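# Sort sealant cartridges into crates by fill level

## Task

Four sealant cartridges have been partly used, and their tubes are opaque. Each one holding a third or more of its contents goes into the blue crate; each one holding less goes into the dark grey crate. Avoid placing any cartridge in the wrong crate, since that counts against the result. A cartridge only counts if it has come to rest and the red dowel is no longer inside it. Both crates must be standing upright at the finish. When done, open the gripper and move the arm away. Anything that stays in place only because the robot is holding it does not count.

## Robot and tools

Robot: one xArm6 arm (six revolute joints: waist, shoulder, elbow, forearm roll, wrist pitch, wrist roll) with a two-finger parallel gripper and a wrist camera. There is only one arm, so each command is a single row for that gripper.

Frames: everything is in the scene frame. Its origin sits on the table top under the arm base, +z is up, and +y is to the left when facing along +x. The base may be slightly tilted relative to the table. In the gripper's own frame the fingers point along +z and close along y. end_effector_position (link pinch) is the point between the pads when closed, about 2 cm short of the fingertips. Closing pushes the tips roughly 10 mm further along gripper +z. The reported hand position gets less accurate at long reach.

Row format (used by both execute_actions and move): 8 numbers [x, y, z, qw, qx, qy, qz, opening]. x, y, z is an absolute target position in metres; qw..qz is an absolute target orientation quaternion, w first; together these form a pose in the scene frame. opening runs from -1 (closed) to +1 (fully open, 0.084 m). Resend the intended quaternion in every row rather than copying a possibly drifted reported one. A target more than 0.6 m from the last reported position along any gripper axis is refused and nothing moves.

execute_actions(actions, pictures): actions holds zero or one item. Empty list: just report state (with pictures). {"rows": [...], "steps": n}: 1 to 15 rows, n up to 15 control steps at 1/30 s each (default 15); row k is used on step k and the last row repeats. An action needs at least 5 steps. {"steps": n} with no rows is a wait of up to 300 steps counted from the previous result, so reply time eats into it. Set pictures true to get images with a non-empty call. Each step, the commanded pose is clipped to within 70 mm and 16 degrees of the measured pose, so far targets take several actions; check the result and command the remainder. The final 5 steps of an action run after the result is reported, while you think.

move(target, speed): target is one row as above, an absolute pose plus opening. The gripper follows a straight path for 0.5 to 10 s (cut off at 10 s). speed is in m/s, 0.002 to 0.5, default 0.25; rotation is limited to twice that in rad/s. The opening is applied at the start. The path ignores obstacles and the hand can lag, deviate or exceed speed, especially near full extension. Contacts hit harder at higher speed and press harder the further the target lies beyond the contact point. The result adds a "move:" line: done (settled near target), off_target, moving, held or fault, plus any limits (paced = pose clipped; held = a check blocked steps, after which the arm may jump fast) and the distance to target.

wait(seconds): 0 to 10 s, sends nothing new. The arm only finishes heading to its last clipped pose; moving fingers keep moving.

zoom_image(camera, region): camera is cam_head_left, cam_head_right or cam_wrist (each 672x504); region [x0, y0, x1, y1] in pixels from the top-left, at most 504 by 504. read_manual(section) gives licence text only. finished_scene(scene) ends the current scene, passing its number, and grades it; this is final.

Result lines: the state line gives end_effector_position, end_effector_quat_wxyz and velocities (m/s, rad/s). grip_measured is the actual finger opening on the command scale. "pose unreachable" means the clearance check altered or blocked a command; HELD flags each blocked step. "Hand target" appears only when no steps are pending and shows where the controller is driving. Joint positions follow URDF order; joint torques are total drive output with offset and noise, not contact force. MOTOR HOT warns from 65 °C; at 80 °C an OVER-TEMPERATURE FAULT brakes the arm until it cools.

Joint ranges (rad): waist -6.283 to 6.283, shoulder -2.059 to 2.094, elbow -3.927 to 0.192, forearm roll -6.283 to 6.283, wrist pitch -1.693 to 3.142, wrist roll -6.283 to 6.283. Load limits (N m): waist 43.5, shoulder 43.5, elbow 26.1, forearm roll 26.1, wrist pitch 17.4, wrist roll 17.4, including held weight. Reaching one triggers a TORQUE FAULT: the joint backs off, holds 10 s, and the rest of the call is dropped.

Gripping: to hold something, command an opening clearly below grip_measured; the bigger the gap, the firmer the squeeze (about 24 N per pad up to roughly 6 cm width). Fast closing can overshoot. Commanding exactly grip_measured still grips lightly; wide parts may slip.

Cameras: calibration (K, distortion, T_world_to_cam) is supplied per camera; fixed cameras may be off by a couple of degrees and millimetres. Full fill level cannot be seen, so infer it indirectly (for example from weight-related torque or behaviour). Expect occasional tugs on held items or pushes on loose ones.

Avoid: knocking anything off the table (fails the task), tipping crates, dropping or slamming cartridges, hard collisions and hard pushes, and leaving cartridges moving or resting on the gripper. Release and back away before finishing. Quick, smooth, low-effort motion is preferred.

Each tool is called after "Call:" by a JSON object that holds its "fn" and its "kwargs", one argument or row to a line.

## Session

I'll start by looking at the current state of the scene.

Call:
{"fn": "execute_actions", "kwargs": {
  "actions": []
}}

Scene clock: 0.00 s of 6600.00 s.
end_effector_position=(+0.3495, +0.7066, +0.2556) grip_measured=+1.00 end_effector_quat_wxyz=(-0.579, +0.747, +0.001, +0.326) end_effector_velocity=(-0.000, -0.000, -0.001) end_effector_angular_velocity=(-0.003, +0.001, +0.000)
Joint positions: [ 1.329  0.803 -1.599 -3.03   0.69  -2.184  0.084]
Joint velocities: [ 0.    -0.     0.001 -0.    -0.002 -0.    -0.   ]
Joint torques (N m, as the arm reports them, + toward a larger angle): no reading
Hand target: +0.350, +0.707, +0.256; -0.579, +0.747, +0.001, +0.326

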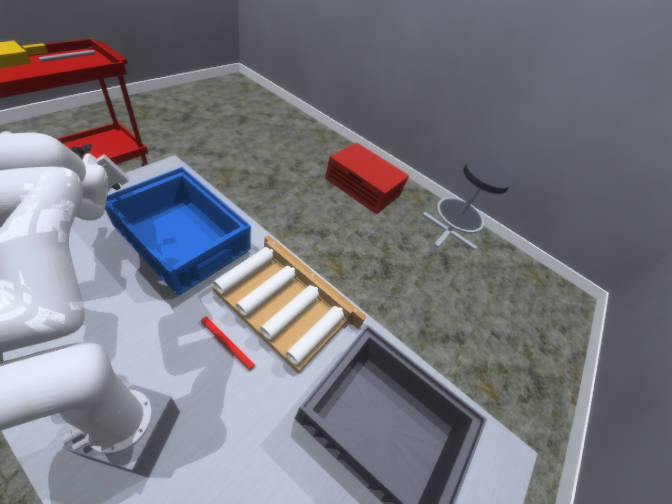

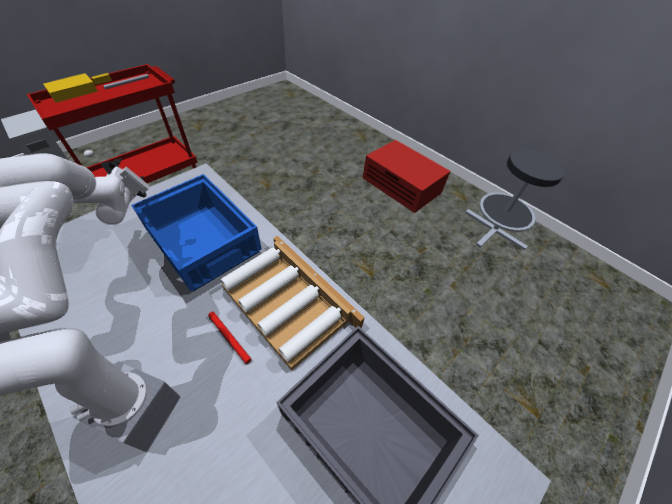

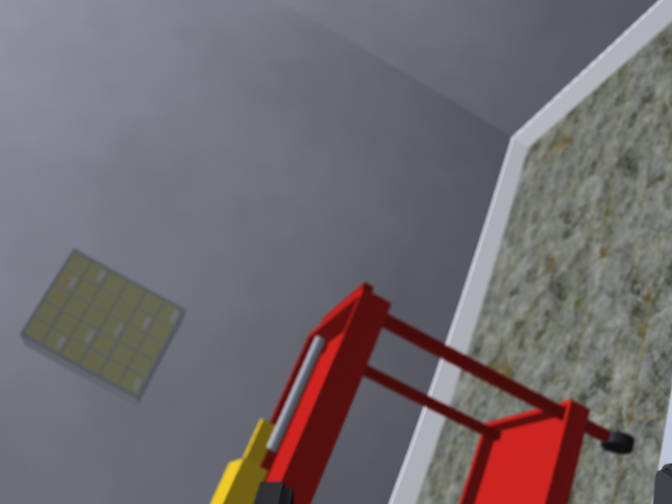

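Call:
{"fn": "zoom_image", "kwargs": {
  "camera": "cam_head_left",
  "region": [190, 220, 390, 390]
}}

Call:
{"fn": "zoom_image", "kwargs": {
  "camera": "cam_head_right",
  "region": [190, 220, 390, 390]
}}

Region (190, 220, 390, 390) of cam_head_left's 672x504 image, scaled by 2.520, with more detail than that image has; it fills the top 428 rows of this view, and the rest is white.

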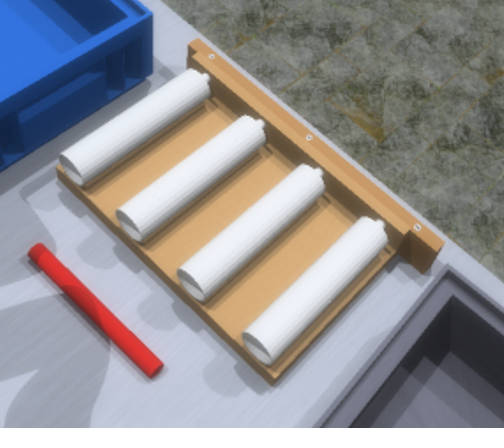

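Region (190, 220, 390, 390) of cam_head_right's 672x504 image, scaled by 2.520, with more detail than that image has; it fills the top 428 rows of this view, and the rest is white.

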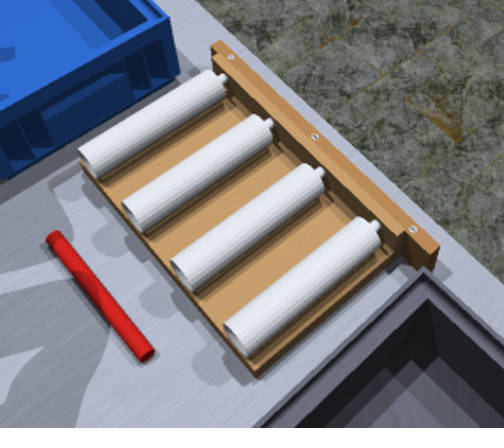

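Call:
{"fn": "move", "kwargs": {
  "target": [0.39, 0.19, 0.25, 0.6428, 0, 0.766, 0, -1],
  "speed": 0.3
}}

Scene clock: 10.43 s of 6600.00 s.
end_effector_position=(+0.3888, +0.1903, +0.2495) grip_measured=-1.00 end_effector_quat_wxyz=(+0.643, -0.001, +0.766, -0.001) end_effector_velocity=(+0.000, -0.002, -0.000) end_effector_angular_velocity=(+0.004, +0.006, +0.000)
Joint positions: [ 1.062  0.022 -0.292 -2.232  1.255 -0.201  0.   ]
Joint velocities: [-0.008 -0.008  0.004 -0.007 -0.01   0.002  0.   ]
Joint torques (N m, as the arm reports them, + toward a larger angle): [ -0.32 -10.27  -7.14  -1.23   1.43   0.29]
Hand target: +0.389, +0.190, +0.250; +0.642, -0.001, +0.766, -0.001
Off the commanded pose: 0.001 m, 0 deg.
Kept back: nothing.
After step 90, 3.00 s passed at rest.
move: done
camera_calibration (this result's frames):
cam_wrist: T_world_to_cam=[[-0.00343998, 0.999963, -0.00785335, -0.153048], [0.1597, 0.00830195, 0.987131, -0.239987], [0.98716, 0.00214153, -0.159722, -0.21471], [0, 0, 0, 1]] pos_world=[0.249753, 0.155494, 0.201403]

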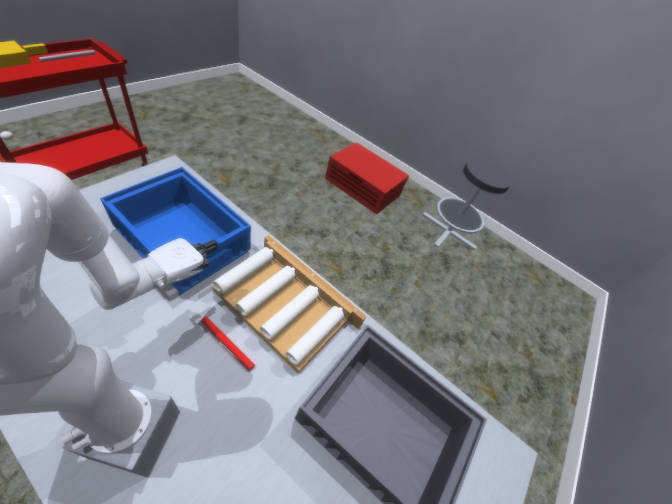

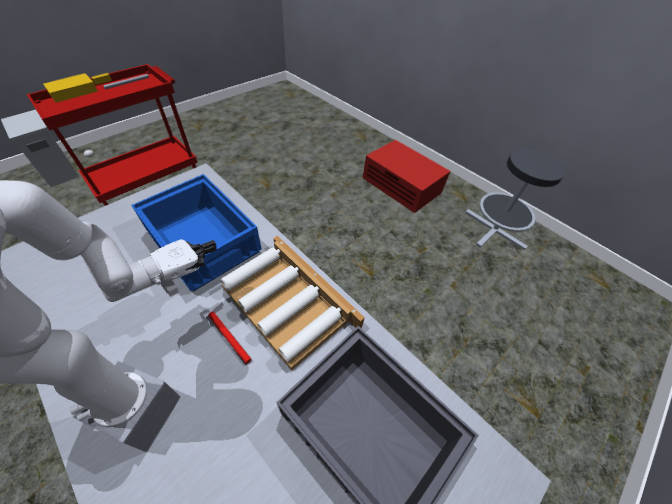

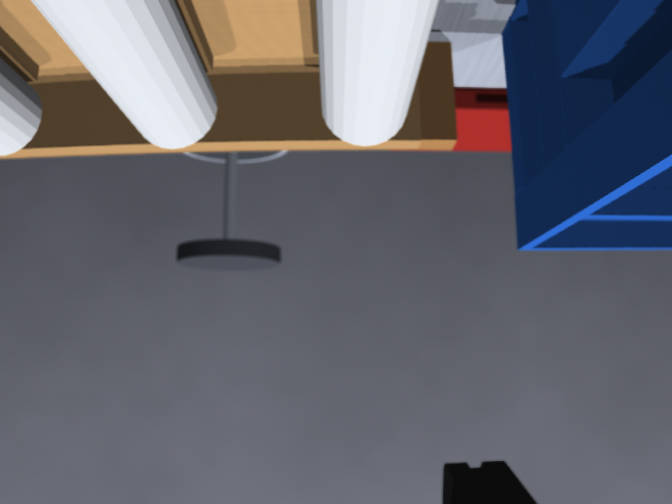

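Call:
{"fn": "move", "kwargs": {
  "target": [0.40, 0.165, 0.118, 0.6428, 0, 0.766, 0, -1],
  "speed": 0.2
}}

Scene clock: 15.23 s of 6600.00 s.
end_effector_position=(+0.4001, +0.1653, +0.1180) grip_measured=-1.00 end_effector_quat_wxyz=(+0.643, +0.000, +0.766, +0.000) end_effector_velocity=(-0.000, -0.001, -0.003) end_effector_angular_velocity=(-0.003, -0.000, -0.000)
Joint positions: [ 1.019  0.651 -0.493 -2.336  1.537  0.132  0.   ]
Joint velocities: [-0.002  0.012 -0.004 -0.001  0.006  0.003  0.   ]
Joint torques (N m, as the arm reports them, + toward a larger angle): [ -0.62 -13.67  -2.06  -0.59   1.29   0.28]
Hand target: +0.400, +0.165, +0.117; +0.643, -0.000, +0.766, +0.000
Off the commanded pose: 0.000 m, 0 deg.
Kept back: nothing.
After step 90, 0.63 s passed at rest.
move: done
camera_calibration (this result's frames):
cam_wrist: T_world_to_cam=[[-0.00318342, 0.999984, -0.00466464, -0.12947], [0.158699, 0.00511075, 0.987314, -0.110928], [0.987322, 0.00240276, -0.158712, -0.247004], [0, 0, 0, 1]] pos_world=[0.261064, 0.130628, 0.0697142]

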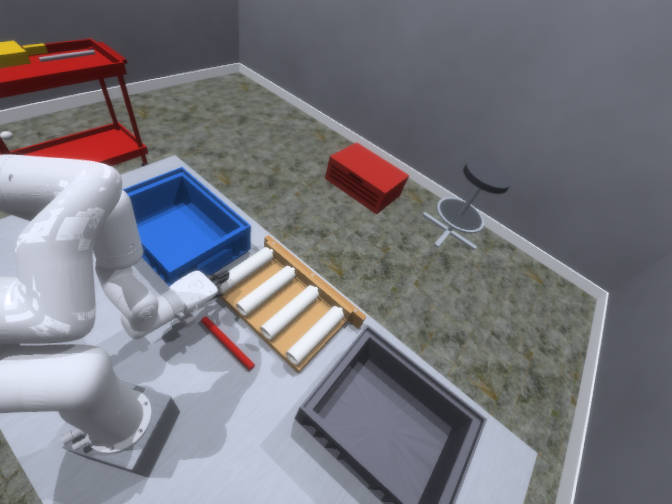

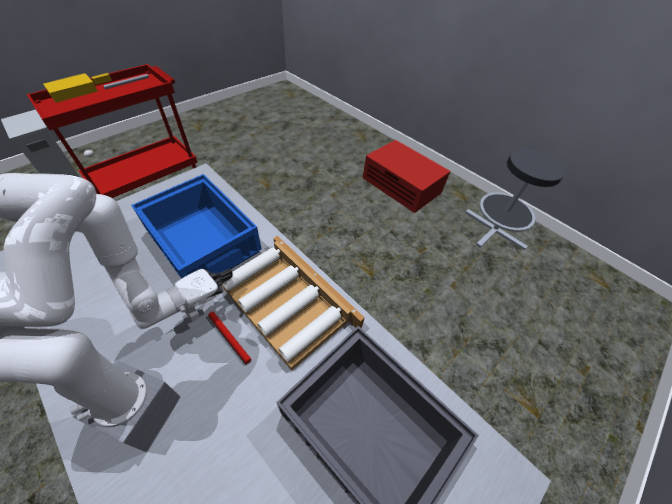

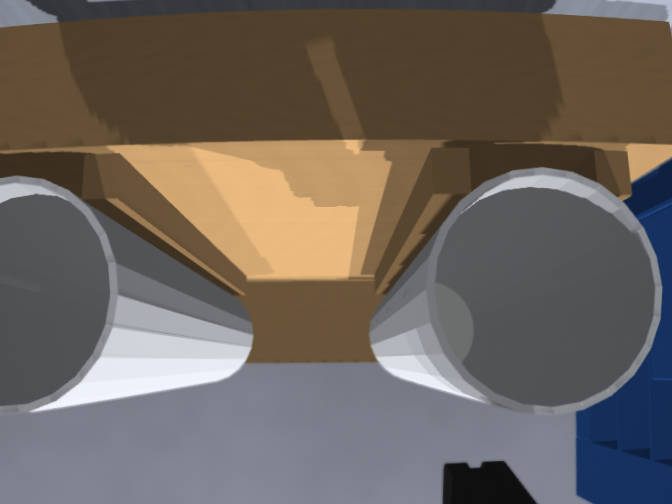

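Call:
{"fn": "zoom_image", "kwargs": {
  "camera": "cam_wrist",
  "region": [360, 150, 672, 430]
}}

Region (360, 150, 672, 430) of cam_wrist's 672x504 image, scaled by 1.615, with more detail than that image has; it fills the top 452 rows of this view, and the rest is white.

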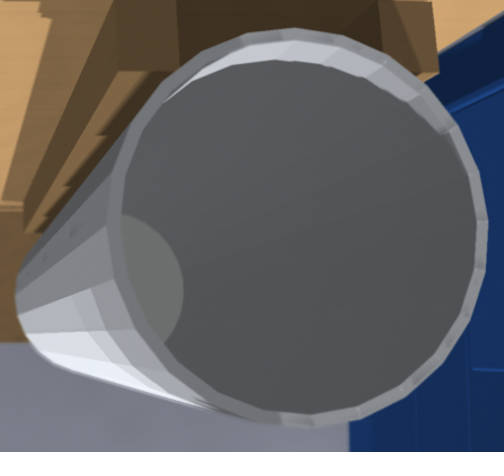

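Call:
{"fn": "move", "kwargs": {
  "target": [0.40, 0.055, 0.118, 0.6428, 0, 0.766, 0, -1],
  "speed": 0.2
}}

Scene clock: 17.57 s of 6600.00 s.
end_effector_position=(+0.4000, +0.0550, +0.1181) grip_measured=-1.00 end_effector_quat_wxyz=(+0.643, -0.000, +0.766, -0.000) end_effector_velocity=(-0.001, -0.002, -0.001) end_effector_angular_velocity=(-0.002, +0.006, +0.009)
Joint positions: [ 0.577  0.67  -0.321 -2.764  1.753  0.143  0.   ]
Joint velocities: [-0.023 -0.001  0.005 -0.032  0.002 -0.011  0.   ]
Joint torques (N m, as the arm reports them, + toward a larger angle): [ -0.21 -11.39  -0.02  -0.77   1.18   0.15]
Hand target: +0.400, +0.055, +0.118; +0.643, -0.000, +0.766, -0.000
Off the commanded pose: 0.000 m, 0 deg.
Kept back: nothing.
move: done
camera_calibration (this result's frames):
cam_wrist: T_world_to_cam=[[-0.00273201, 0.999978, -0.00611691, -0.0191709], [0.157848, 0.00647148, 0.987442, -0.110188], [0.98746, 0.00173216, -0.157862, -0.246775], [0, 0, 0, 1]] pos_world=[0.261021, 0.020311, 0.069731]

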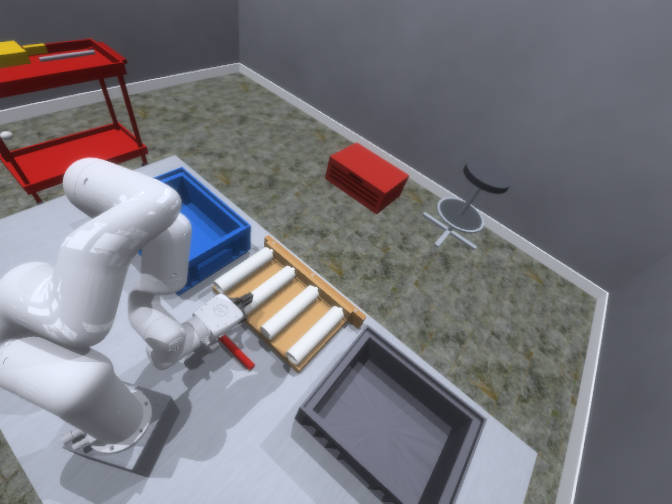

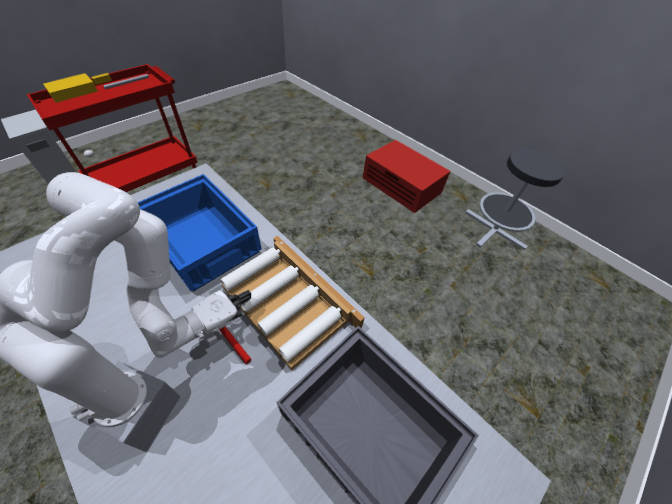

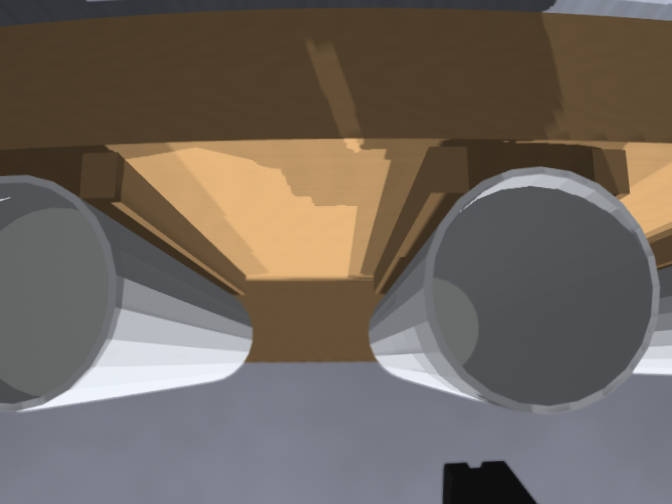

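Call:
{"fn": "move", "kwargs": {
  "target": [0.40, -0.08, 0.118, 0.6428, 0, 0.766, 0, -1],
  "speed": 0.2
}}

Scene clock: 19.10 s of 6600.00 s.
end_effector_position=(+0.3994, -0.0808, +0.1180) grip_measured=-1.00 end_effector_quat_wxyz=(+0.643, -0.001, +0.766, -0.001) end_effector_velocity=(+0.000, -0.001, +0.000) end_effector_angular_velocity=(+0.003, -0.003, +0.006)
Joint positions: [-0.322  0.674 -0.358 -3.665  1.701 -0.144  0.   ]
Joint velocities: [-0.014  0.001 -0.005 -0.02  -0.005 -0.     0.   ]
Joint torques (N m, as the arm reports them, + toward a larger angle): [ -0.83 -11.73  -0.49  -1.51   1.22   0.24]
Hand target: +0.400, -0.081, +0.118; +0.643, -0.001, +0.766, -0.001
Off the commanded pose: 0.001 m, 0 deg.
Kept back: nothing.
move: done
camera_calibration (this result's frames):
cam_wrist: T_world_to_cam=[[-0.00272128, 0.999965, -0.00790512, 0.11675], [0.159453, 0.00823791, 0.987171, -0.109564], [0.987202, 0.00142588, -0.15947, -0.245665], [0, 0, 0, 1]] pos_world=[0.260309, -0.115493, 0.0699047]

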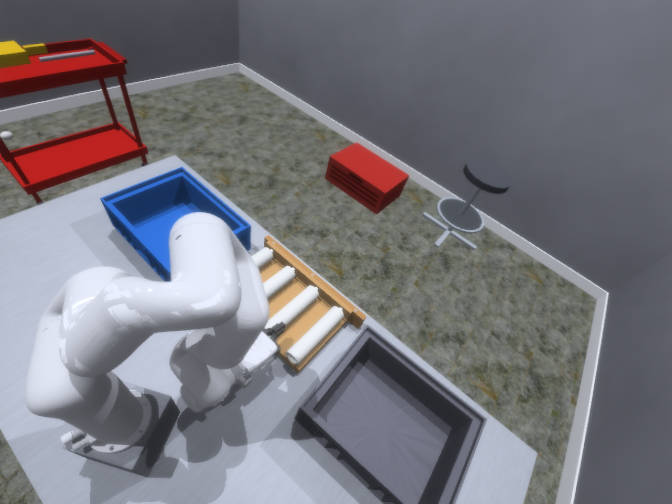

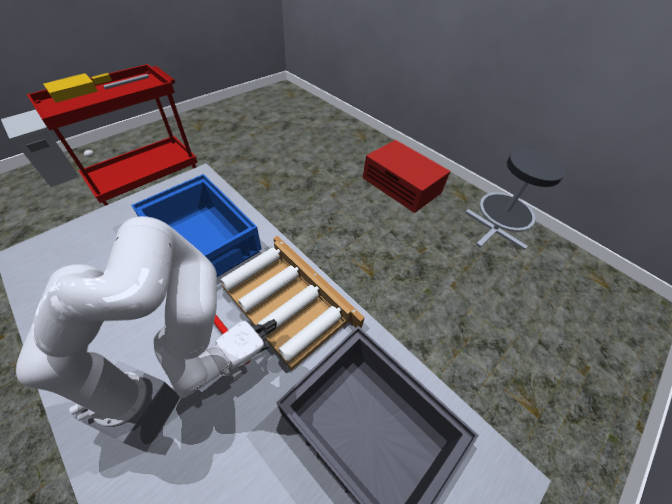

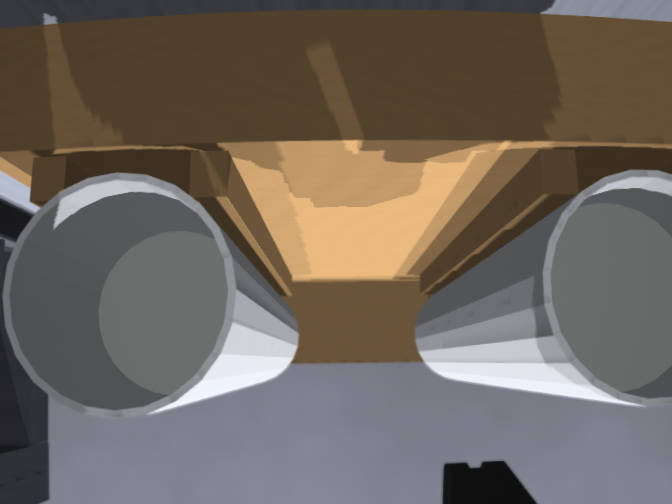

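Call:
{"fn": "zoom_image", "kwargs": {
  "camera": "cam_head_right",
  "region": [270, 320, 490, 504]
}}

Call:
{"fn": "zoom_image", "kwargs": {
  "camera": "cam_head_left",
  "region": [285, 315, 505, 504]
}}

Region (270, 320, 490, 504) of cam_head_right's 672x504 image, scaled by 2.291, with more detail than that image has; it fills the top 422 rows of this view, and the rest is white.

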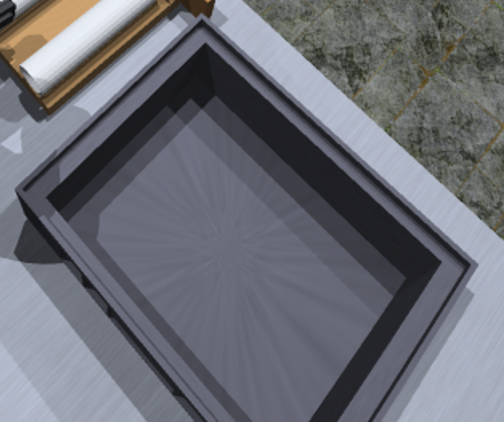

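Region (285, 315, 505, 504) of cam_head_left's 672x504 image, scaled by 2.291, with more detail than that image has; it fills the top 433 rows of this view, and the rest is white.

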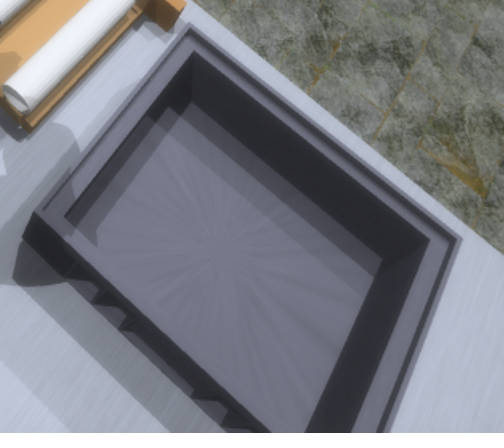

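Call:
{"fn": "move", "kwargs": {
  "target": [0.50, -0.049, 0.20, 0.017, 0.9997, 0.020, 0, 0.7],
  "speed": 0.5
}}

Scene clock: 26.17 s of 6600.00 s.
end_effector_position=(+0.4999, -0.0489, +0.2002) grip_measured=+0.70 end_effector_quat_wxyz=(+0.016, +1.000, +0.021, -0.001) end_effector_velocity=(+0.001, -0.000, +0.001) end_effector_angular_velocity=(+0.007, -0.000, -0.003)
Joint positions: [ 0.104  0.263 -1.015 -0.02   0.72  -0.123  0.073]
Joint velocities: [-0.003  0.001 -0.006  0.011  0.005 -0.008  0.   ]
Joint torques (N m, as the arm reports them, + toward a larger angle): [ -1.24 -17.26 -11.39  -1.25  -1.71   0.28]
Hand target: +0.500, -0.049, +0.200; +0.016, +1.000, +0.021, -0.001
Off the commanded pose: 0.000 m, 0 deg.
Kept back: nothing.
After step 90, 0.40 s passed at rest.
move: done
camera_calibration (this result's frames):
cam_wrist: T_world_to_cam=[[0.0481896, -0.99825, 0.0342736, -0.0457414], [-0.998724, -0.0476377, 0.01674, 0.563507], [-0.015078, -0.0350366, -0.999272, 0.335628], [0, 0, 0, 1]] pos_world=[0.570053, -0.00705789, 0.327519]

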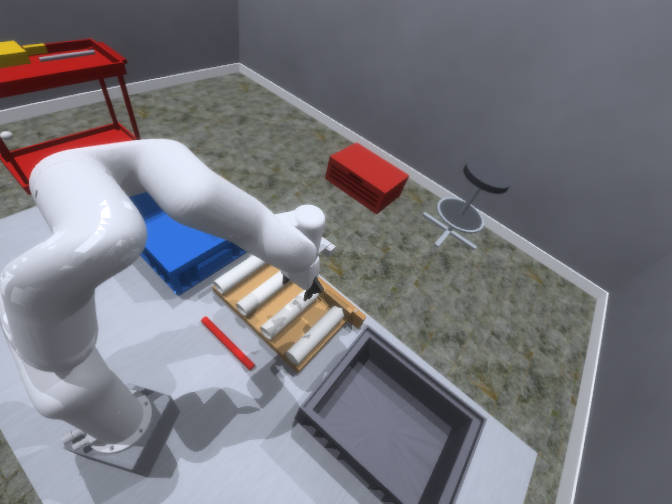

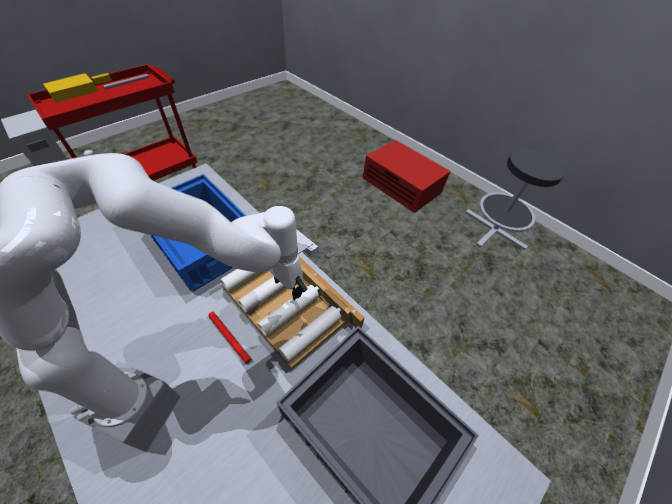

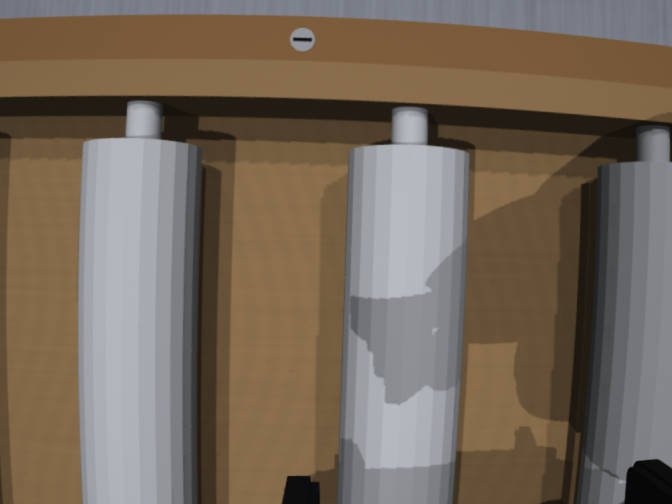

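Call:
{"fn": "move", "kwargs": {
  "target": [0.52, -0.049, 0.063, 0, 1, 0, 0, 0.7],
  "speed": 0.25
}}

Scene clock: 28.57 s of 6600.00 s.
end_effector_position=(+0.5205, -0.0491, +0.0634) grip_measured=+0.70 end_effector_quat_wxyz=(-0.000, +1.000, +0.000, +0.001) end_effector_velocity=(-0.003, +0.000, -0.005) end_effector_angular_velocity=(+0.002, +0.010, +0.000)
Joint positions: [ 0.105  0.645 -1.127  0.044  0.452 -0.134  0.073]
Joint velocities: [-0.     0.009 -0.001  0.001  0.001 -0.002 -0.   ]
Joint torques (N m, as the arm reports them, + toward a larger angle): [ -0.88 -20.52  -9.5   -1.14  -1.62   0.31]
Hand target: +0.520, -0.049, +0.063; -0.000, +1.000, +0.000, +0.000
Off the commanded pose: 0.001 m, 0 deg.
Kept back: nothing.
move: done
camera_calibration (this result's frames):
cam_wrist: T_world_to_cam=[[0.00605212, -0.99998, 0.00187894, -0.0183563], [-0.999891, -0.00602624, 0.0134873, 0.589266], [-0.0134757, -0.00196036, -0.999907, 0.200053], [0, 0, 0, 1]] pos_world=[0.592009, -0.0144127, 0.192121]

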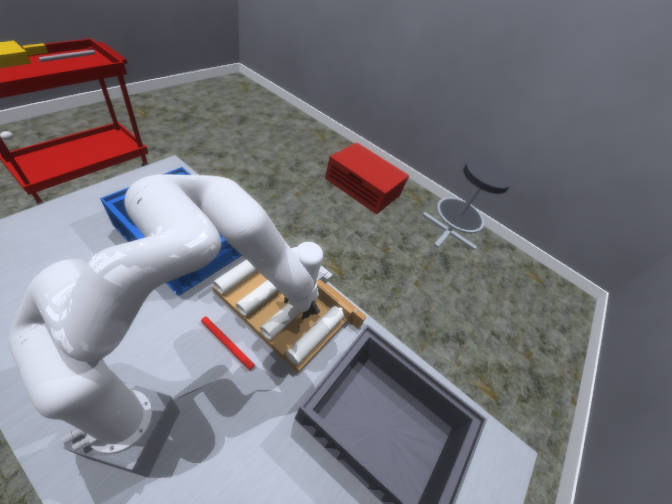

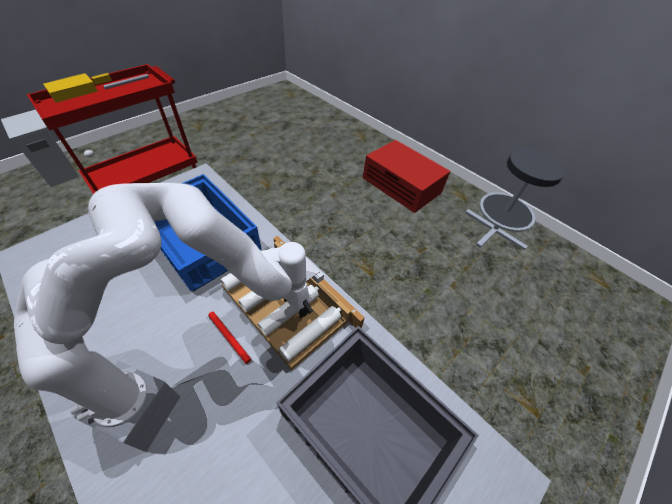

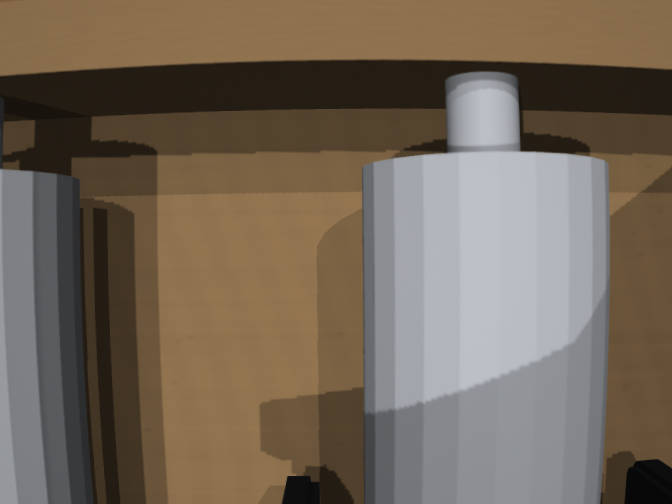

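Call:
{"fn": "execute_actions", "kwargs": {
  "actions": [
    {"rows": [[0.52,-0.049,0.063,0,1,0,0,0.55],[0.52,-0.049,0.063,0,1,0,0,0.45],[0.52,-0.049,0.063,0,1,0,0,0.36],[0.52,-0.049,0.063,0,1,0,0,0.28],[0.52,-0.049,0.063,0,1,0,0,0.21],[0.52,-0.049,0.063,0,1,0,0,0.15],[0.52,-0.049,0.063,0,1,0,0,0.09],[0.52,-0.049,0.063,0,1,0,0,0.03],[0.52,-0.049,0.063,0,1,0,0,-0.05],[0.52,-0.049,0.063,0,1,0,0,-0.15],[0.52,-0.049,0.063,0,1,0,0,-0.25],[0.52,-0.049,0.063,0,1,0,0,-0.35],[0.52,-0.049,0.063,0,1,0,0,-0.45],[0.52,-0.049,0.063,0,1,0,0,-0.55],[0.52,-0.049,0.063,0,1,0,0,-0.6]], "steps": 15}
  ]
}}

Call:
{"fn": "execute_actions", "kwargs": {
  "actions": [],
  "pictures": false
}}

Scene clock: 29.33 s of 6600.00 s.
end_effector_position=(+0.5202, -0.0485, +0.0632) grip_measured=+0.10 end_effector_quat_wxyz=(-0.000, +1.000, +0.000, +0.000) end_effector_velocity=(-0.001, -0.001, -0.000) end_effector_angular_velocity=(+0.001, +0.002, -0.003)
Joint positions: [ 0.106  0.645 -1.126  0.044  0.452 -0.134  0.048]
Joint velocities: [-0.002 -0.     0.001  0.001  0.001  0.    -0.   ]
Joint torques (N m, as the arm reports them, + toward a larger angle): [ -2.84 -19.45  -9.27  -1.41  -1.67   0.27]
Steps of this call (steps 1 to 13: nothing new was sent; steps 14 to 23: the first 10 steps of this action). Readings (end_effector_position):
14: (+0.5202, -0.0490, +0.0629)
15: (+0.5202, -0.0490, +0.0629)
17: (+0.5201, -0.0490, +0.0630)
21: (+0.5202, -0.0484, +0.0632)
23: the state above

Scene clock: 29.50 s of 6600.00 s.
end_effector_position=(+0.5202, -0.0486, +0.0632) grip_measured=+0.10 end_effector_quat_wxyz=(-0.000, +1.000, +0.000, +0.000) end_effector_velocity=(-0.001, -0.000, -0.000) end_effector_angular_velocity=(+0.000, +0.002, -0.002)
Joint positions: [ 0.105  0.645 -1.126  0.043  0.452 -0.134  0.048]
Joint velocities: [-0.001  0.     0.     0.     0.002  0.002  0.   ]
Joint torques (N m, as the arm reports them, + toward a larger angle): [ -3.65 -19.52  -9.07  -1.53  -1.69   0.21]
Hand target: +0.520, -0.049, +0.063; -0.000, +1.000, +0.000, -0.000
Off the commanded pose: 0.000 m, 0 deg.
Kept back: nothing.
Steps of this call (steps 1 to 5: the last 5 steps of your previous action). Readings (end_effector_position):
1: (+0.5202, -0.0485, +0.0632)
2: (+0.5202, -0.0485, +0.0632)
4: (+0.5202, -0.0486, +0.0632)
5: the state above

Call:
{"fn": "move", "kwargs": {
  "target": [0.512, -0.045, 0.215, 0, 1, 0, 0, -0.6],
  "speed": 0.3
}}

Scene clock: 30.77 s of 6600.00 s.
end_effector_position=(+0.5112, -0.0450, +0.2141) grip_measured=+0.10 end_effector_quat_wxyz=(-0.000, +1.000, -0.000, -0.001) end_effector_velocity=(+0.006, -0.000, +0.010) end_effector_angular_velocity=(-0.002, -0.020, -0.000)
Joint positions: [ 0.102  0.27  -1.074  0.027  0.778 -0.116  0.048]
Joint velocities: [-0.    -0.012 -0.01  -0.     0.003  0.001  0.   ]
Joint torques (N m, as the arm reports them, + toward a larger angle): [ -0.97 -19.49 -12.93  -1.19  -1.82   0.35]
Hand target: +0.512, -0.045, +0.215; +0.000, +1.000, -0.000, -0.000
Off the commanded pose: 0.001 m, 0 deg.
Kept back: nothing.
move: done
camera_calibration (this result's frames):
cam_wrist: T_world_to_cam=[[0.00568169, -0.999982, 0.00185582, -0.0142884], [-0.999842, -0.00564964, 0.016842, 0.577206], [-0.0168312, -0.00195122, -0.999856, 0.352304], [0, 0, 0, 1]] pos_world=[0.583126, -0.0103398, 0.342558]

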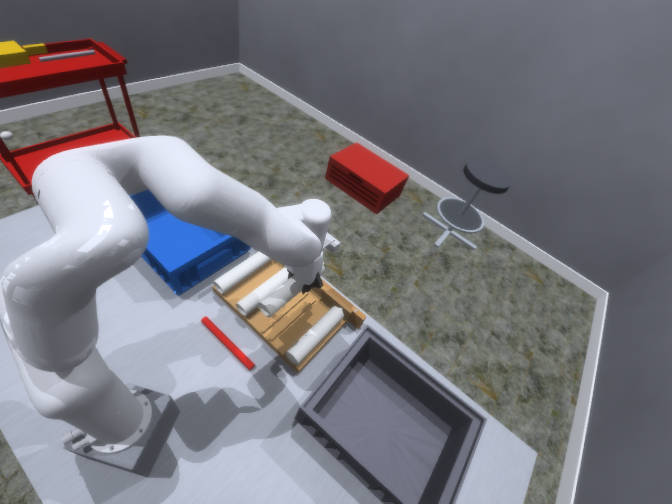

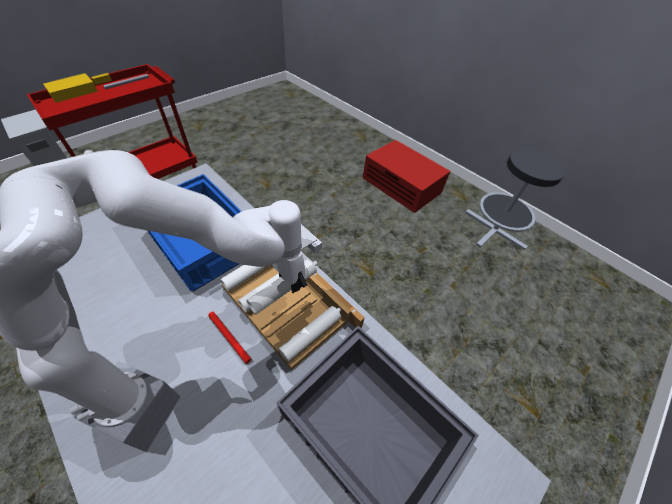

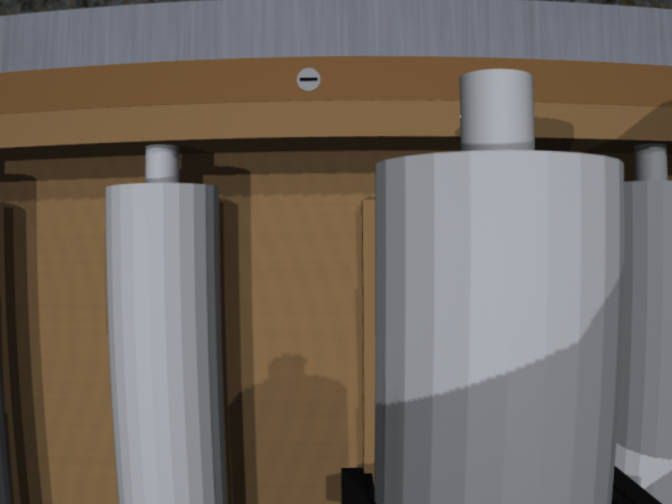

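Call:
{"fn": "move", "kwargs": {
  "target": [0.447, 0.47, 0.215, 0, 1, 0, 0, -0.6],
  "speed": 0.45
}}

Scene clock: 33.20 s of 6600.00 s.
end_effector_position=(+0.4484, +0.4705, +0.2152) grip_measured=+0.10 end_effector_quat_wxyz=(-0.001, +1.000, -0.000, +0.000) end_effector_velocity=(-0.002, +0.001, -0.002) end_effector_angular_velocity=(-0.007, +0.005, +0.003)
Joint positions: [ 1.014  0.704 -1.772 -0.012  1.034  0.821  0.048]
Joint velocities: [ 0.004  0.009 -0.011 -0.001  0.011  0.002 -0.   ]
Joint torques (N m, as the arm reports them, + toward a larger angle): [ -0.28 -26.51 -14.38  -1.08  -1.86   0.37]
Hand target: +0.448, +0.471, +0.215; -0.001, +1.000, -0.000, -0.000
Off the commanded pose: 0.002 m, 0 deg.
Kept back: nothing.
move: done; limits=paced
camera_calibration (this result's frames):
cam_wrist: T_world_to_cam=[[0.0051179, -0.999987, -0.000123679, 0.502233], [-0.999881, -0.00511916, 0.0145766, 0.51757], [-0.014577, 0.0000490627, -0.999894, 0.351412], [0, 0, 0, 1]] pos_world=[0.52006, 0.504859, 0.343892]

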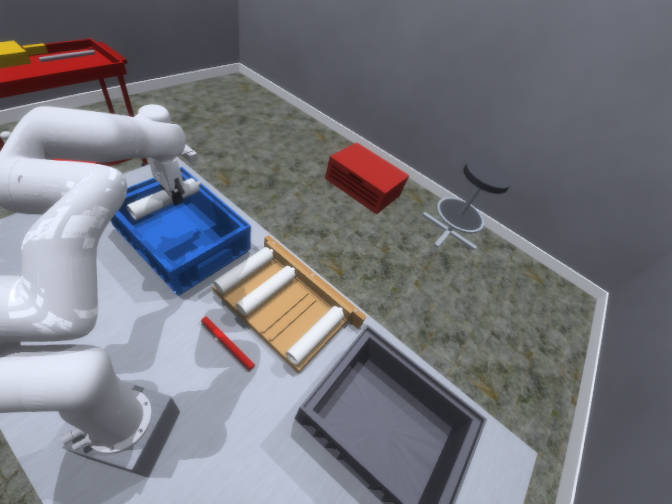

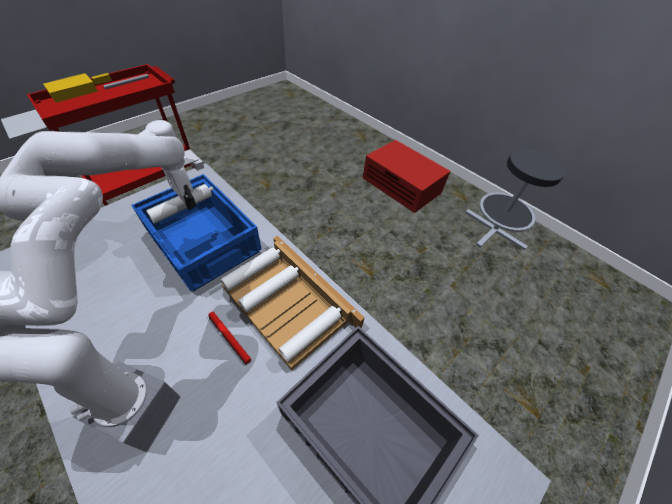

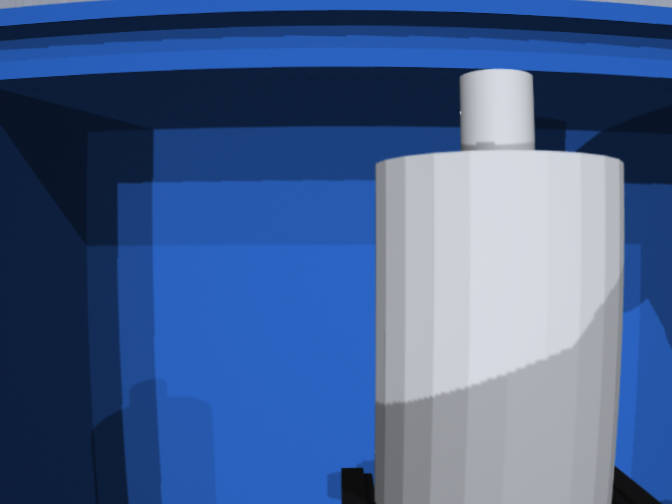

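Call:
{"fn": "execute_actions", "kwargs": {
  "actions": [
    {"rows": [[0.450,0.472,0.214,0,1,0,0,-0.6],[0.452,0.474,0.211,0,1,0,0,-0.6],[0.454,0.476,0.206,0,1,0,0,-0.6],[0.456,0.478,0.199,0,1,0,0,-0.6],[0.457,0.479,0.191,0,1,0,0,-0.6],[0.457,0.48,0.182,0,1,0,0,-0.6],[0.457,0.48,0.173,0,1,0,0,-0.6],[0.457,0.48,0.164,0,1,0,0,-0.6],[0.457,0.48,0.155,0,1,0,0,-0.6],[0.457,0.48,0.146,0,1,0,0,-0.6],[0.457,0.48,0.137,0,1,0,0,-0.6],[0.457,0.48,0.128,0,1,0,0,-0.6],[0.457,0.48,0.119,0,1,0,0,-0.6],[0.457,0.48,0.110,0,1,0,0,-0.6],[0.457,0.48,0.101,0,1,0,0,-0.6]], "steps": 15}
  ]
}}

Call:
{"fn": "execute_actions", "kwargs": {
  "actions": [
    {"rows": [[0.457,0.48,0.093,0,1,0,0,-0.6],[0.457,0.48,0.086,0,1,0,0,-0.6],[0.457,0.48,0.080,0,1,0,0,-0.6],[0.457,0.48,0.075,0,1,0,0,-0.6],[0.457,0.48,0.071,0,1,0,0,-0.6],[0.457,0.48,0.068,0,1,0,0,-0.6],[0.457,0.48,0.065,0,1,0,0,-0.6],[0.457,0.48,0.063,0,1,0,0,-0.6],[0.457,0.48,0.061,0,1,0,0,-0.6],[0.457,0.48,0.060,0,1,0,0,-0.6]], "steps": 15}
  ]
}}

Call:
{"fn": "execute_actions", "kwargs": {
  "actions": []
}}

Scene clock: 34.87 s of 6600.00 s.
end_effector_position=(+0.4551, +0.4777, +0.1751) grip_measured=+0.10 end_effector_quat_wxyz=(+0.000, +1.000, +0.000, -0.000) end_effector_velocity=(-0.015, -0.010, -0.277) end_effector_angular_velocity=(-0.058, +0.056, +0.003)
Joint positions: [ 1.014  0.802 -1.82  -0.014  0.985  0.821  0.048]
Joint velocities: [ 0.     0.432  0.07  -0.003 -0.42   0.005 -0.   ]
Joint torques (N m, as the arm reports them, + toward a larger angle): [ -0.55 -26.93 -13.55  -1.09  -1.94   0.39]
Steps of this call (steps 1 to 40: nothing new was sent; steps 41 to 50: the first 10 steps of this action). Readings (end_effector_position):
41: (+0.4482, +0.4709, +0.2150)
42: (+0.4487, +0.4712, +0.2149)
44: (+0.4511, +0.4734, +0.2131)
48: (+0.4558, +0.4780, +0.1928)
50: the state above

Scene clock: 35.37 s of 6600.00 s.
end_effector_position=(+0.4558, +0.4787, +0.0669) grip_measured=+0.10 end_effector_quat_wxyz=(+0.001, +1.000, +0.000, -0.001) end_effector_velocity=(+0.014, +0.015, -0.076) end_effector_angular_velocity=(+0.022, -0.022, -0.001)
Joint positions: [ 1.012  1.016 -1.869 -0.015  0.822  0.822  0.048]
Joint velocities: [-0.001  0.227 -0.173 -0.002 -0.085  0.001  0.   ]
Joint torques (N m, as the arm reports them, + toward a larger angle): [ -0.52 -30.16 -13.95  -1.31  -1.77   0.42]
Off your previous action's commanded pose: 0.030 m, 0 deg at its last step (step 5 of this call).
Steps of this call (steps 1 to 5: the last 5 steps of your previous action; steps 6 to 15: the first 10 steps of this action). Readings (end_effector_position):
6: (+0.4545, +0.4773, +0.1223)
7: (+0.4546, +0.4774, +0.1140)
9: (+0.4546, +0.4774, +0.0978)
13: (+0.4550, +0.4779, +0.0735)
15: the state above

Scene clock: 35.53 s of 6600.00 s.
end_effector_position=(+0.4572, +0.4802, +0.0613) grip_measured=+0.10 end_effector_quat_wxyz=(-0.000, +1.000, +0.000, +0.000) end_effector_velocity=(+0.007, +0.007, -0.002) end_effector_angular_velocity=(+0.013, -0.013, +0.001)
Joint positions: [ 1.012  1.035 -1.886 -0.015  0.817  0.822  0.048]
Joint velocities: [-0.     0.029 -0.042 -0.001 -0.004 -0.001  0.   ]
Joint torques (N m, as the arm reports them, + toward a larger angle): [ -0.22 -28.48 -12.86  -1.31  -1.91   0.25]
Hand target: +0.457, +0.480, +0.060; -0.000, +1.000, +0.000, -0.000
Off the commanded pose: 0.001 m, 0 deg.
Kept back: nothing.
Steps of this call (steps 1 to 5: the last 5 steps of your previous action). Readings (end_effector_position):
1: (+0.4562, +0.4792, +0.0647)
2: (+0.4565, +0.4795, +0.0631)
4: (+0.4570, +0.4800, +0.0615)
5: the state above
camera_calibration (this result's frames):
cam_wrist: T_world_to_cam=[[0.00594497, -0.999982, 0.00109393, 0.511373], [-0.999884, -0.00592905, 0.0140163, 0.529046], [-0.0140095, -0.00117713, -0.999901, 0.198014], [0, 0, 0, 1]] pos_world=[0.528719, 0.514734, 0.19002]

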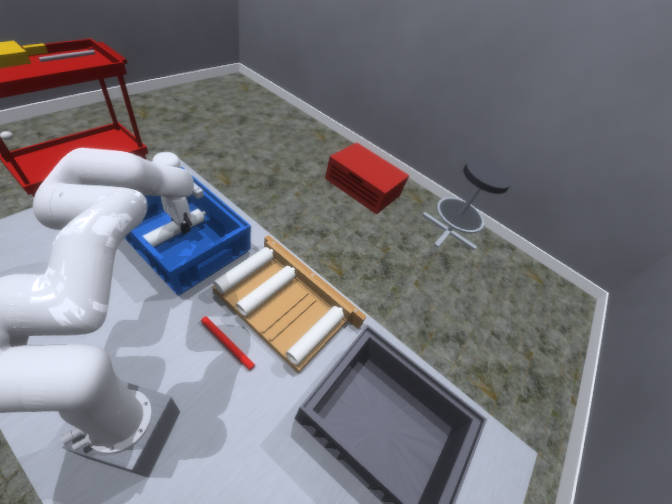

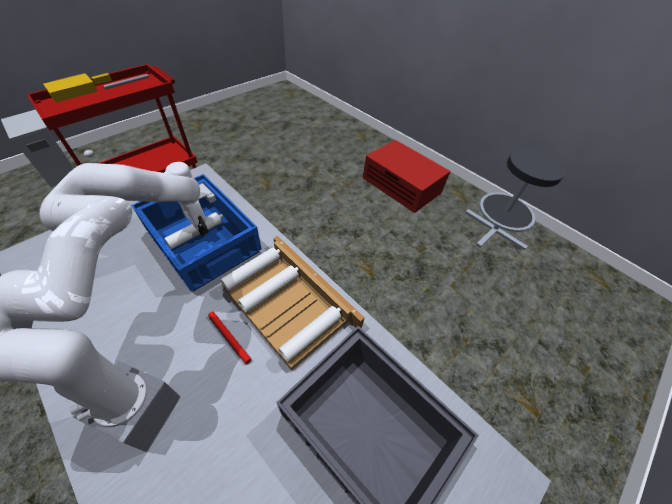

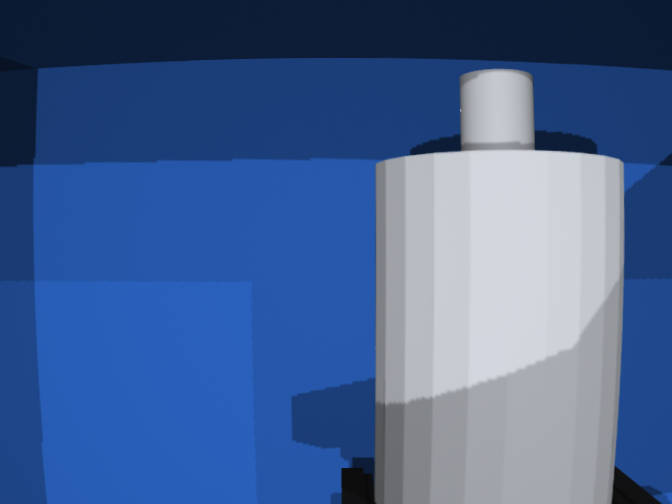

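Call:
{"fn": "execute_actions", "kwargs": {
  "actions": [
    {"rows": [[0.457,0.48,0.059,0,1,0,0,-0.6],[0.457,0.48,0.058,0,1,0,0,-0.6],[0.457,0.48,0.057,0,1,0,0,-0.6],[0.457,0.48,0.056,0,1,0,0,-0.6],[0.457,0.48,0.055,0,1,0,0,-0.6],[0.457,0.48,0.054,0,1,0,0,-0.6],[0.457,0.48,0.053,0,1,0,0,-0.6]], "steps": 12}
  ]
}}

Call:
{"fn": "execute_actions", "kwargs": {
  "actions": [],
  "pictures": false
}}

Scene clock: 36.00 s of 6600.00 s.
end_effector_position=(+0.4571, +0.4801, +0.0561) grip_measured=+0.10 end_effector_quat_wxyz=(-0.000, +1.000, +0.000, +0.000) end_effector_velocity=(-0.004, -0.003, -0.034) end_effector_angular_velocity=(-0.009, +0.010, -0.001)
Joint positions: [ 1.012  1.047 -1.892 -0.016  0.812  0.822  0.048]
Joint velocities: [-0.     0.071 -0.027  0.    -0.031  0.002 -0.   ]
Joint torques (N m, as the arm reports them, + toward a larger angle): [ -0.38 -27.81 -13.07  -1.06  -1.82   0.38]
Steps of this call (steps 1 to 7: nothing new was sent; steps 8 to 14: the first 7 steps of this action). Readings (end_effector_position):
8: (+0.4573, +0.4803, +0.0604)
9: (+0.4573, +0.4803, +0.0601)
11: (+0.4573, +0.4803, +0.0591)
14: the state above

Scene clock: 36.17 s of 6600.00 s.
end_effector_position=(+0.4567, +0.4797, +0.0527) grip_measured=+0.10 end_effector_quat_wxyz=(+0.000, +1.000, +0.000, -0.000) end_effector_velocity=(+0.002, +0.002, -0.001) end_effector_angular_velocity=(+0.006, -0.006, +0.000)
Joint positions: [ 1.012  1.054 -1.895 -0.016  0.809  0.822  0.048]
Joint velocities: [ 0.     0.008 -0.01  -0.    -0.005 -0.    -0.   ]
Joint torques (N m, as the arm reports them, + toward a larger angle): [ -0.09 -28.22 -13.2   -1.06  -2.04   0.36]
Hand target: +0.457, +0.480, +0.053; -0.000, +1.000, +0.000, -0.000
Off the commanded pose: 0.001 m, 0 deg.
Kept back: nothing.
Steps of this call (steps 1 to 5: the last 5 steps of your previous action). Readings (end_effector_position):
1: (+0.4570, +0.4800, +0.0550)
2: (+0.4568, +0.4798, +0.0540)
4: (+0.4566, +0.4796, +0.0529)
5: the state above

Call:
{"fn": "execute_actions", "kwargs": {
  "actions": [
    {"rows": [[0.457,0.48,0.052,0,1,0,0,-0.6],[0.457,0.48,0.051,0,1,0,0,-0.6],[0.457,0.48,0.050,0,1,0,0,-0.6],[0.457,0.48,0.049,0,1,0,0,-0.6],[0.457,0.48,0.048,0,1,0,0,-0.6]], "steps": 15}
  ]
}}

Scene clock: 37.43 s of 6600.00 s.
end_effector_position=(+0.4566, +0.4796, +0.0476) grip_measured=+0.10 end_effector_quat_wxyz=(+0.001, +1.000, +0.000, -0.001) end_effector_velocity=(+0.002, +0.001, -0.002) end_effector_angular_velocity=(+0.004, -0.004, -0.001)
Joint positions: [ 1.011  1.066 -1.901 -0.016  0.804  0.822  0.048]
Joint velocities: [-0.001  0.009 -0.009  0.001 -0.006  0.     0.   ]
Joint torques (N m, as the arm reports them, + toward a larger angle): [ -0.11 -28.83 -13.7   -1.17  -2.09   0.23]
Steps of this call (steps 1 to 28: nothing new was sent; steps 29 to 38: the first 10 steps of this action). Readings (end_effector_position):
29: (+0.4570, +0.4800, +0.0530)
30: (+0.4571, +0.4801, +0.0528)
32: (+0.4572, +0.4802, +0.0519)
36: (+0.4567, +0.4797, +0.0483)
38: the state above


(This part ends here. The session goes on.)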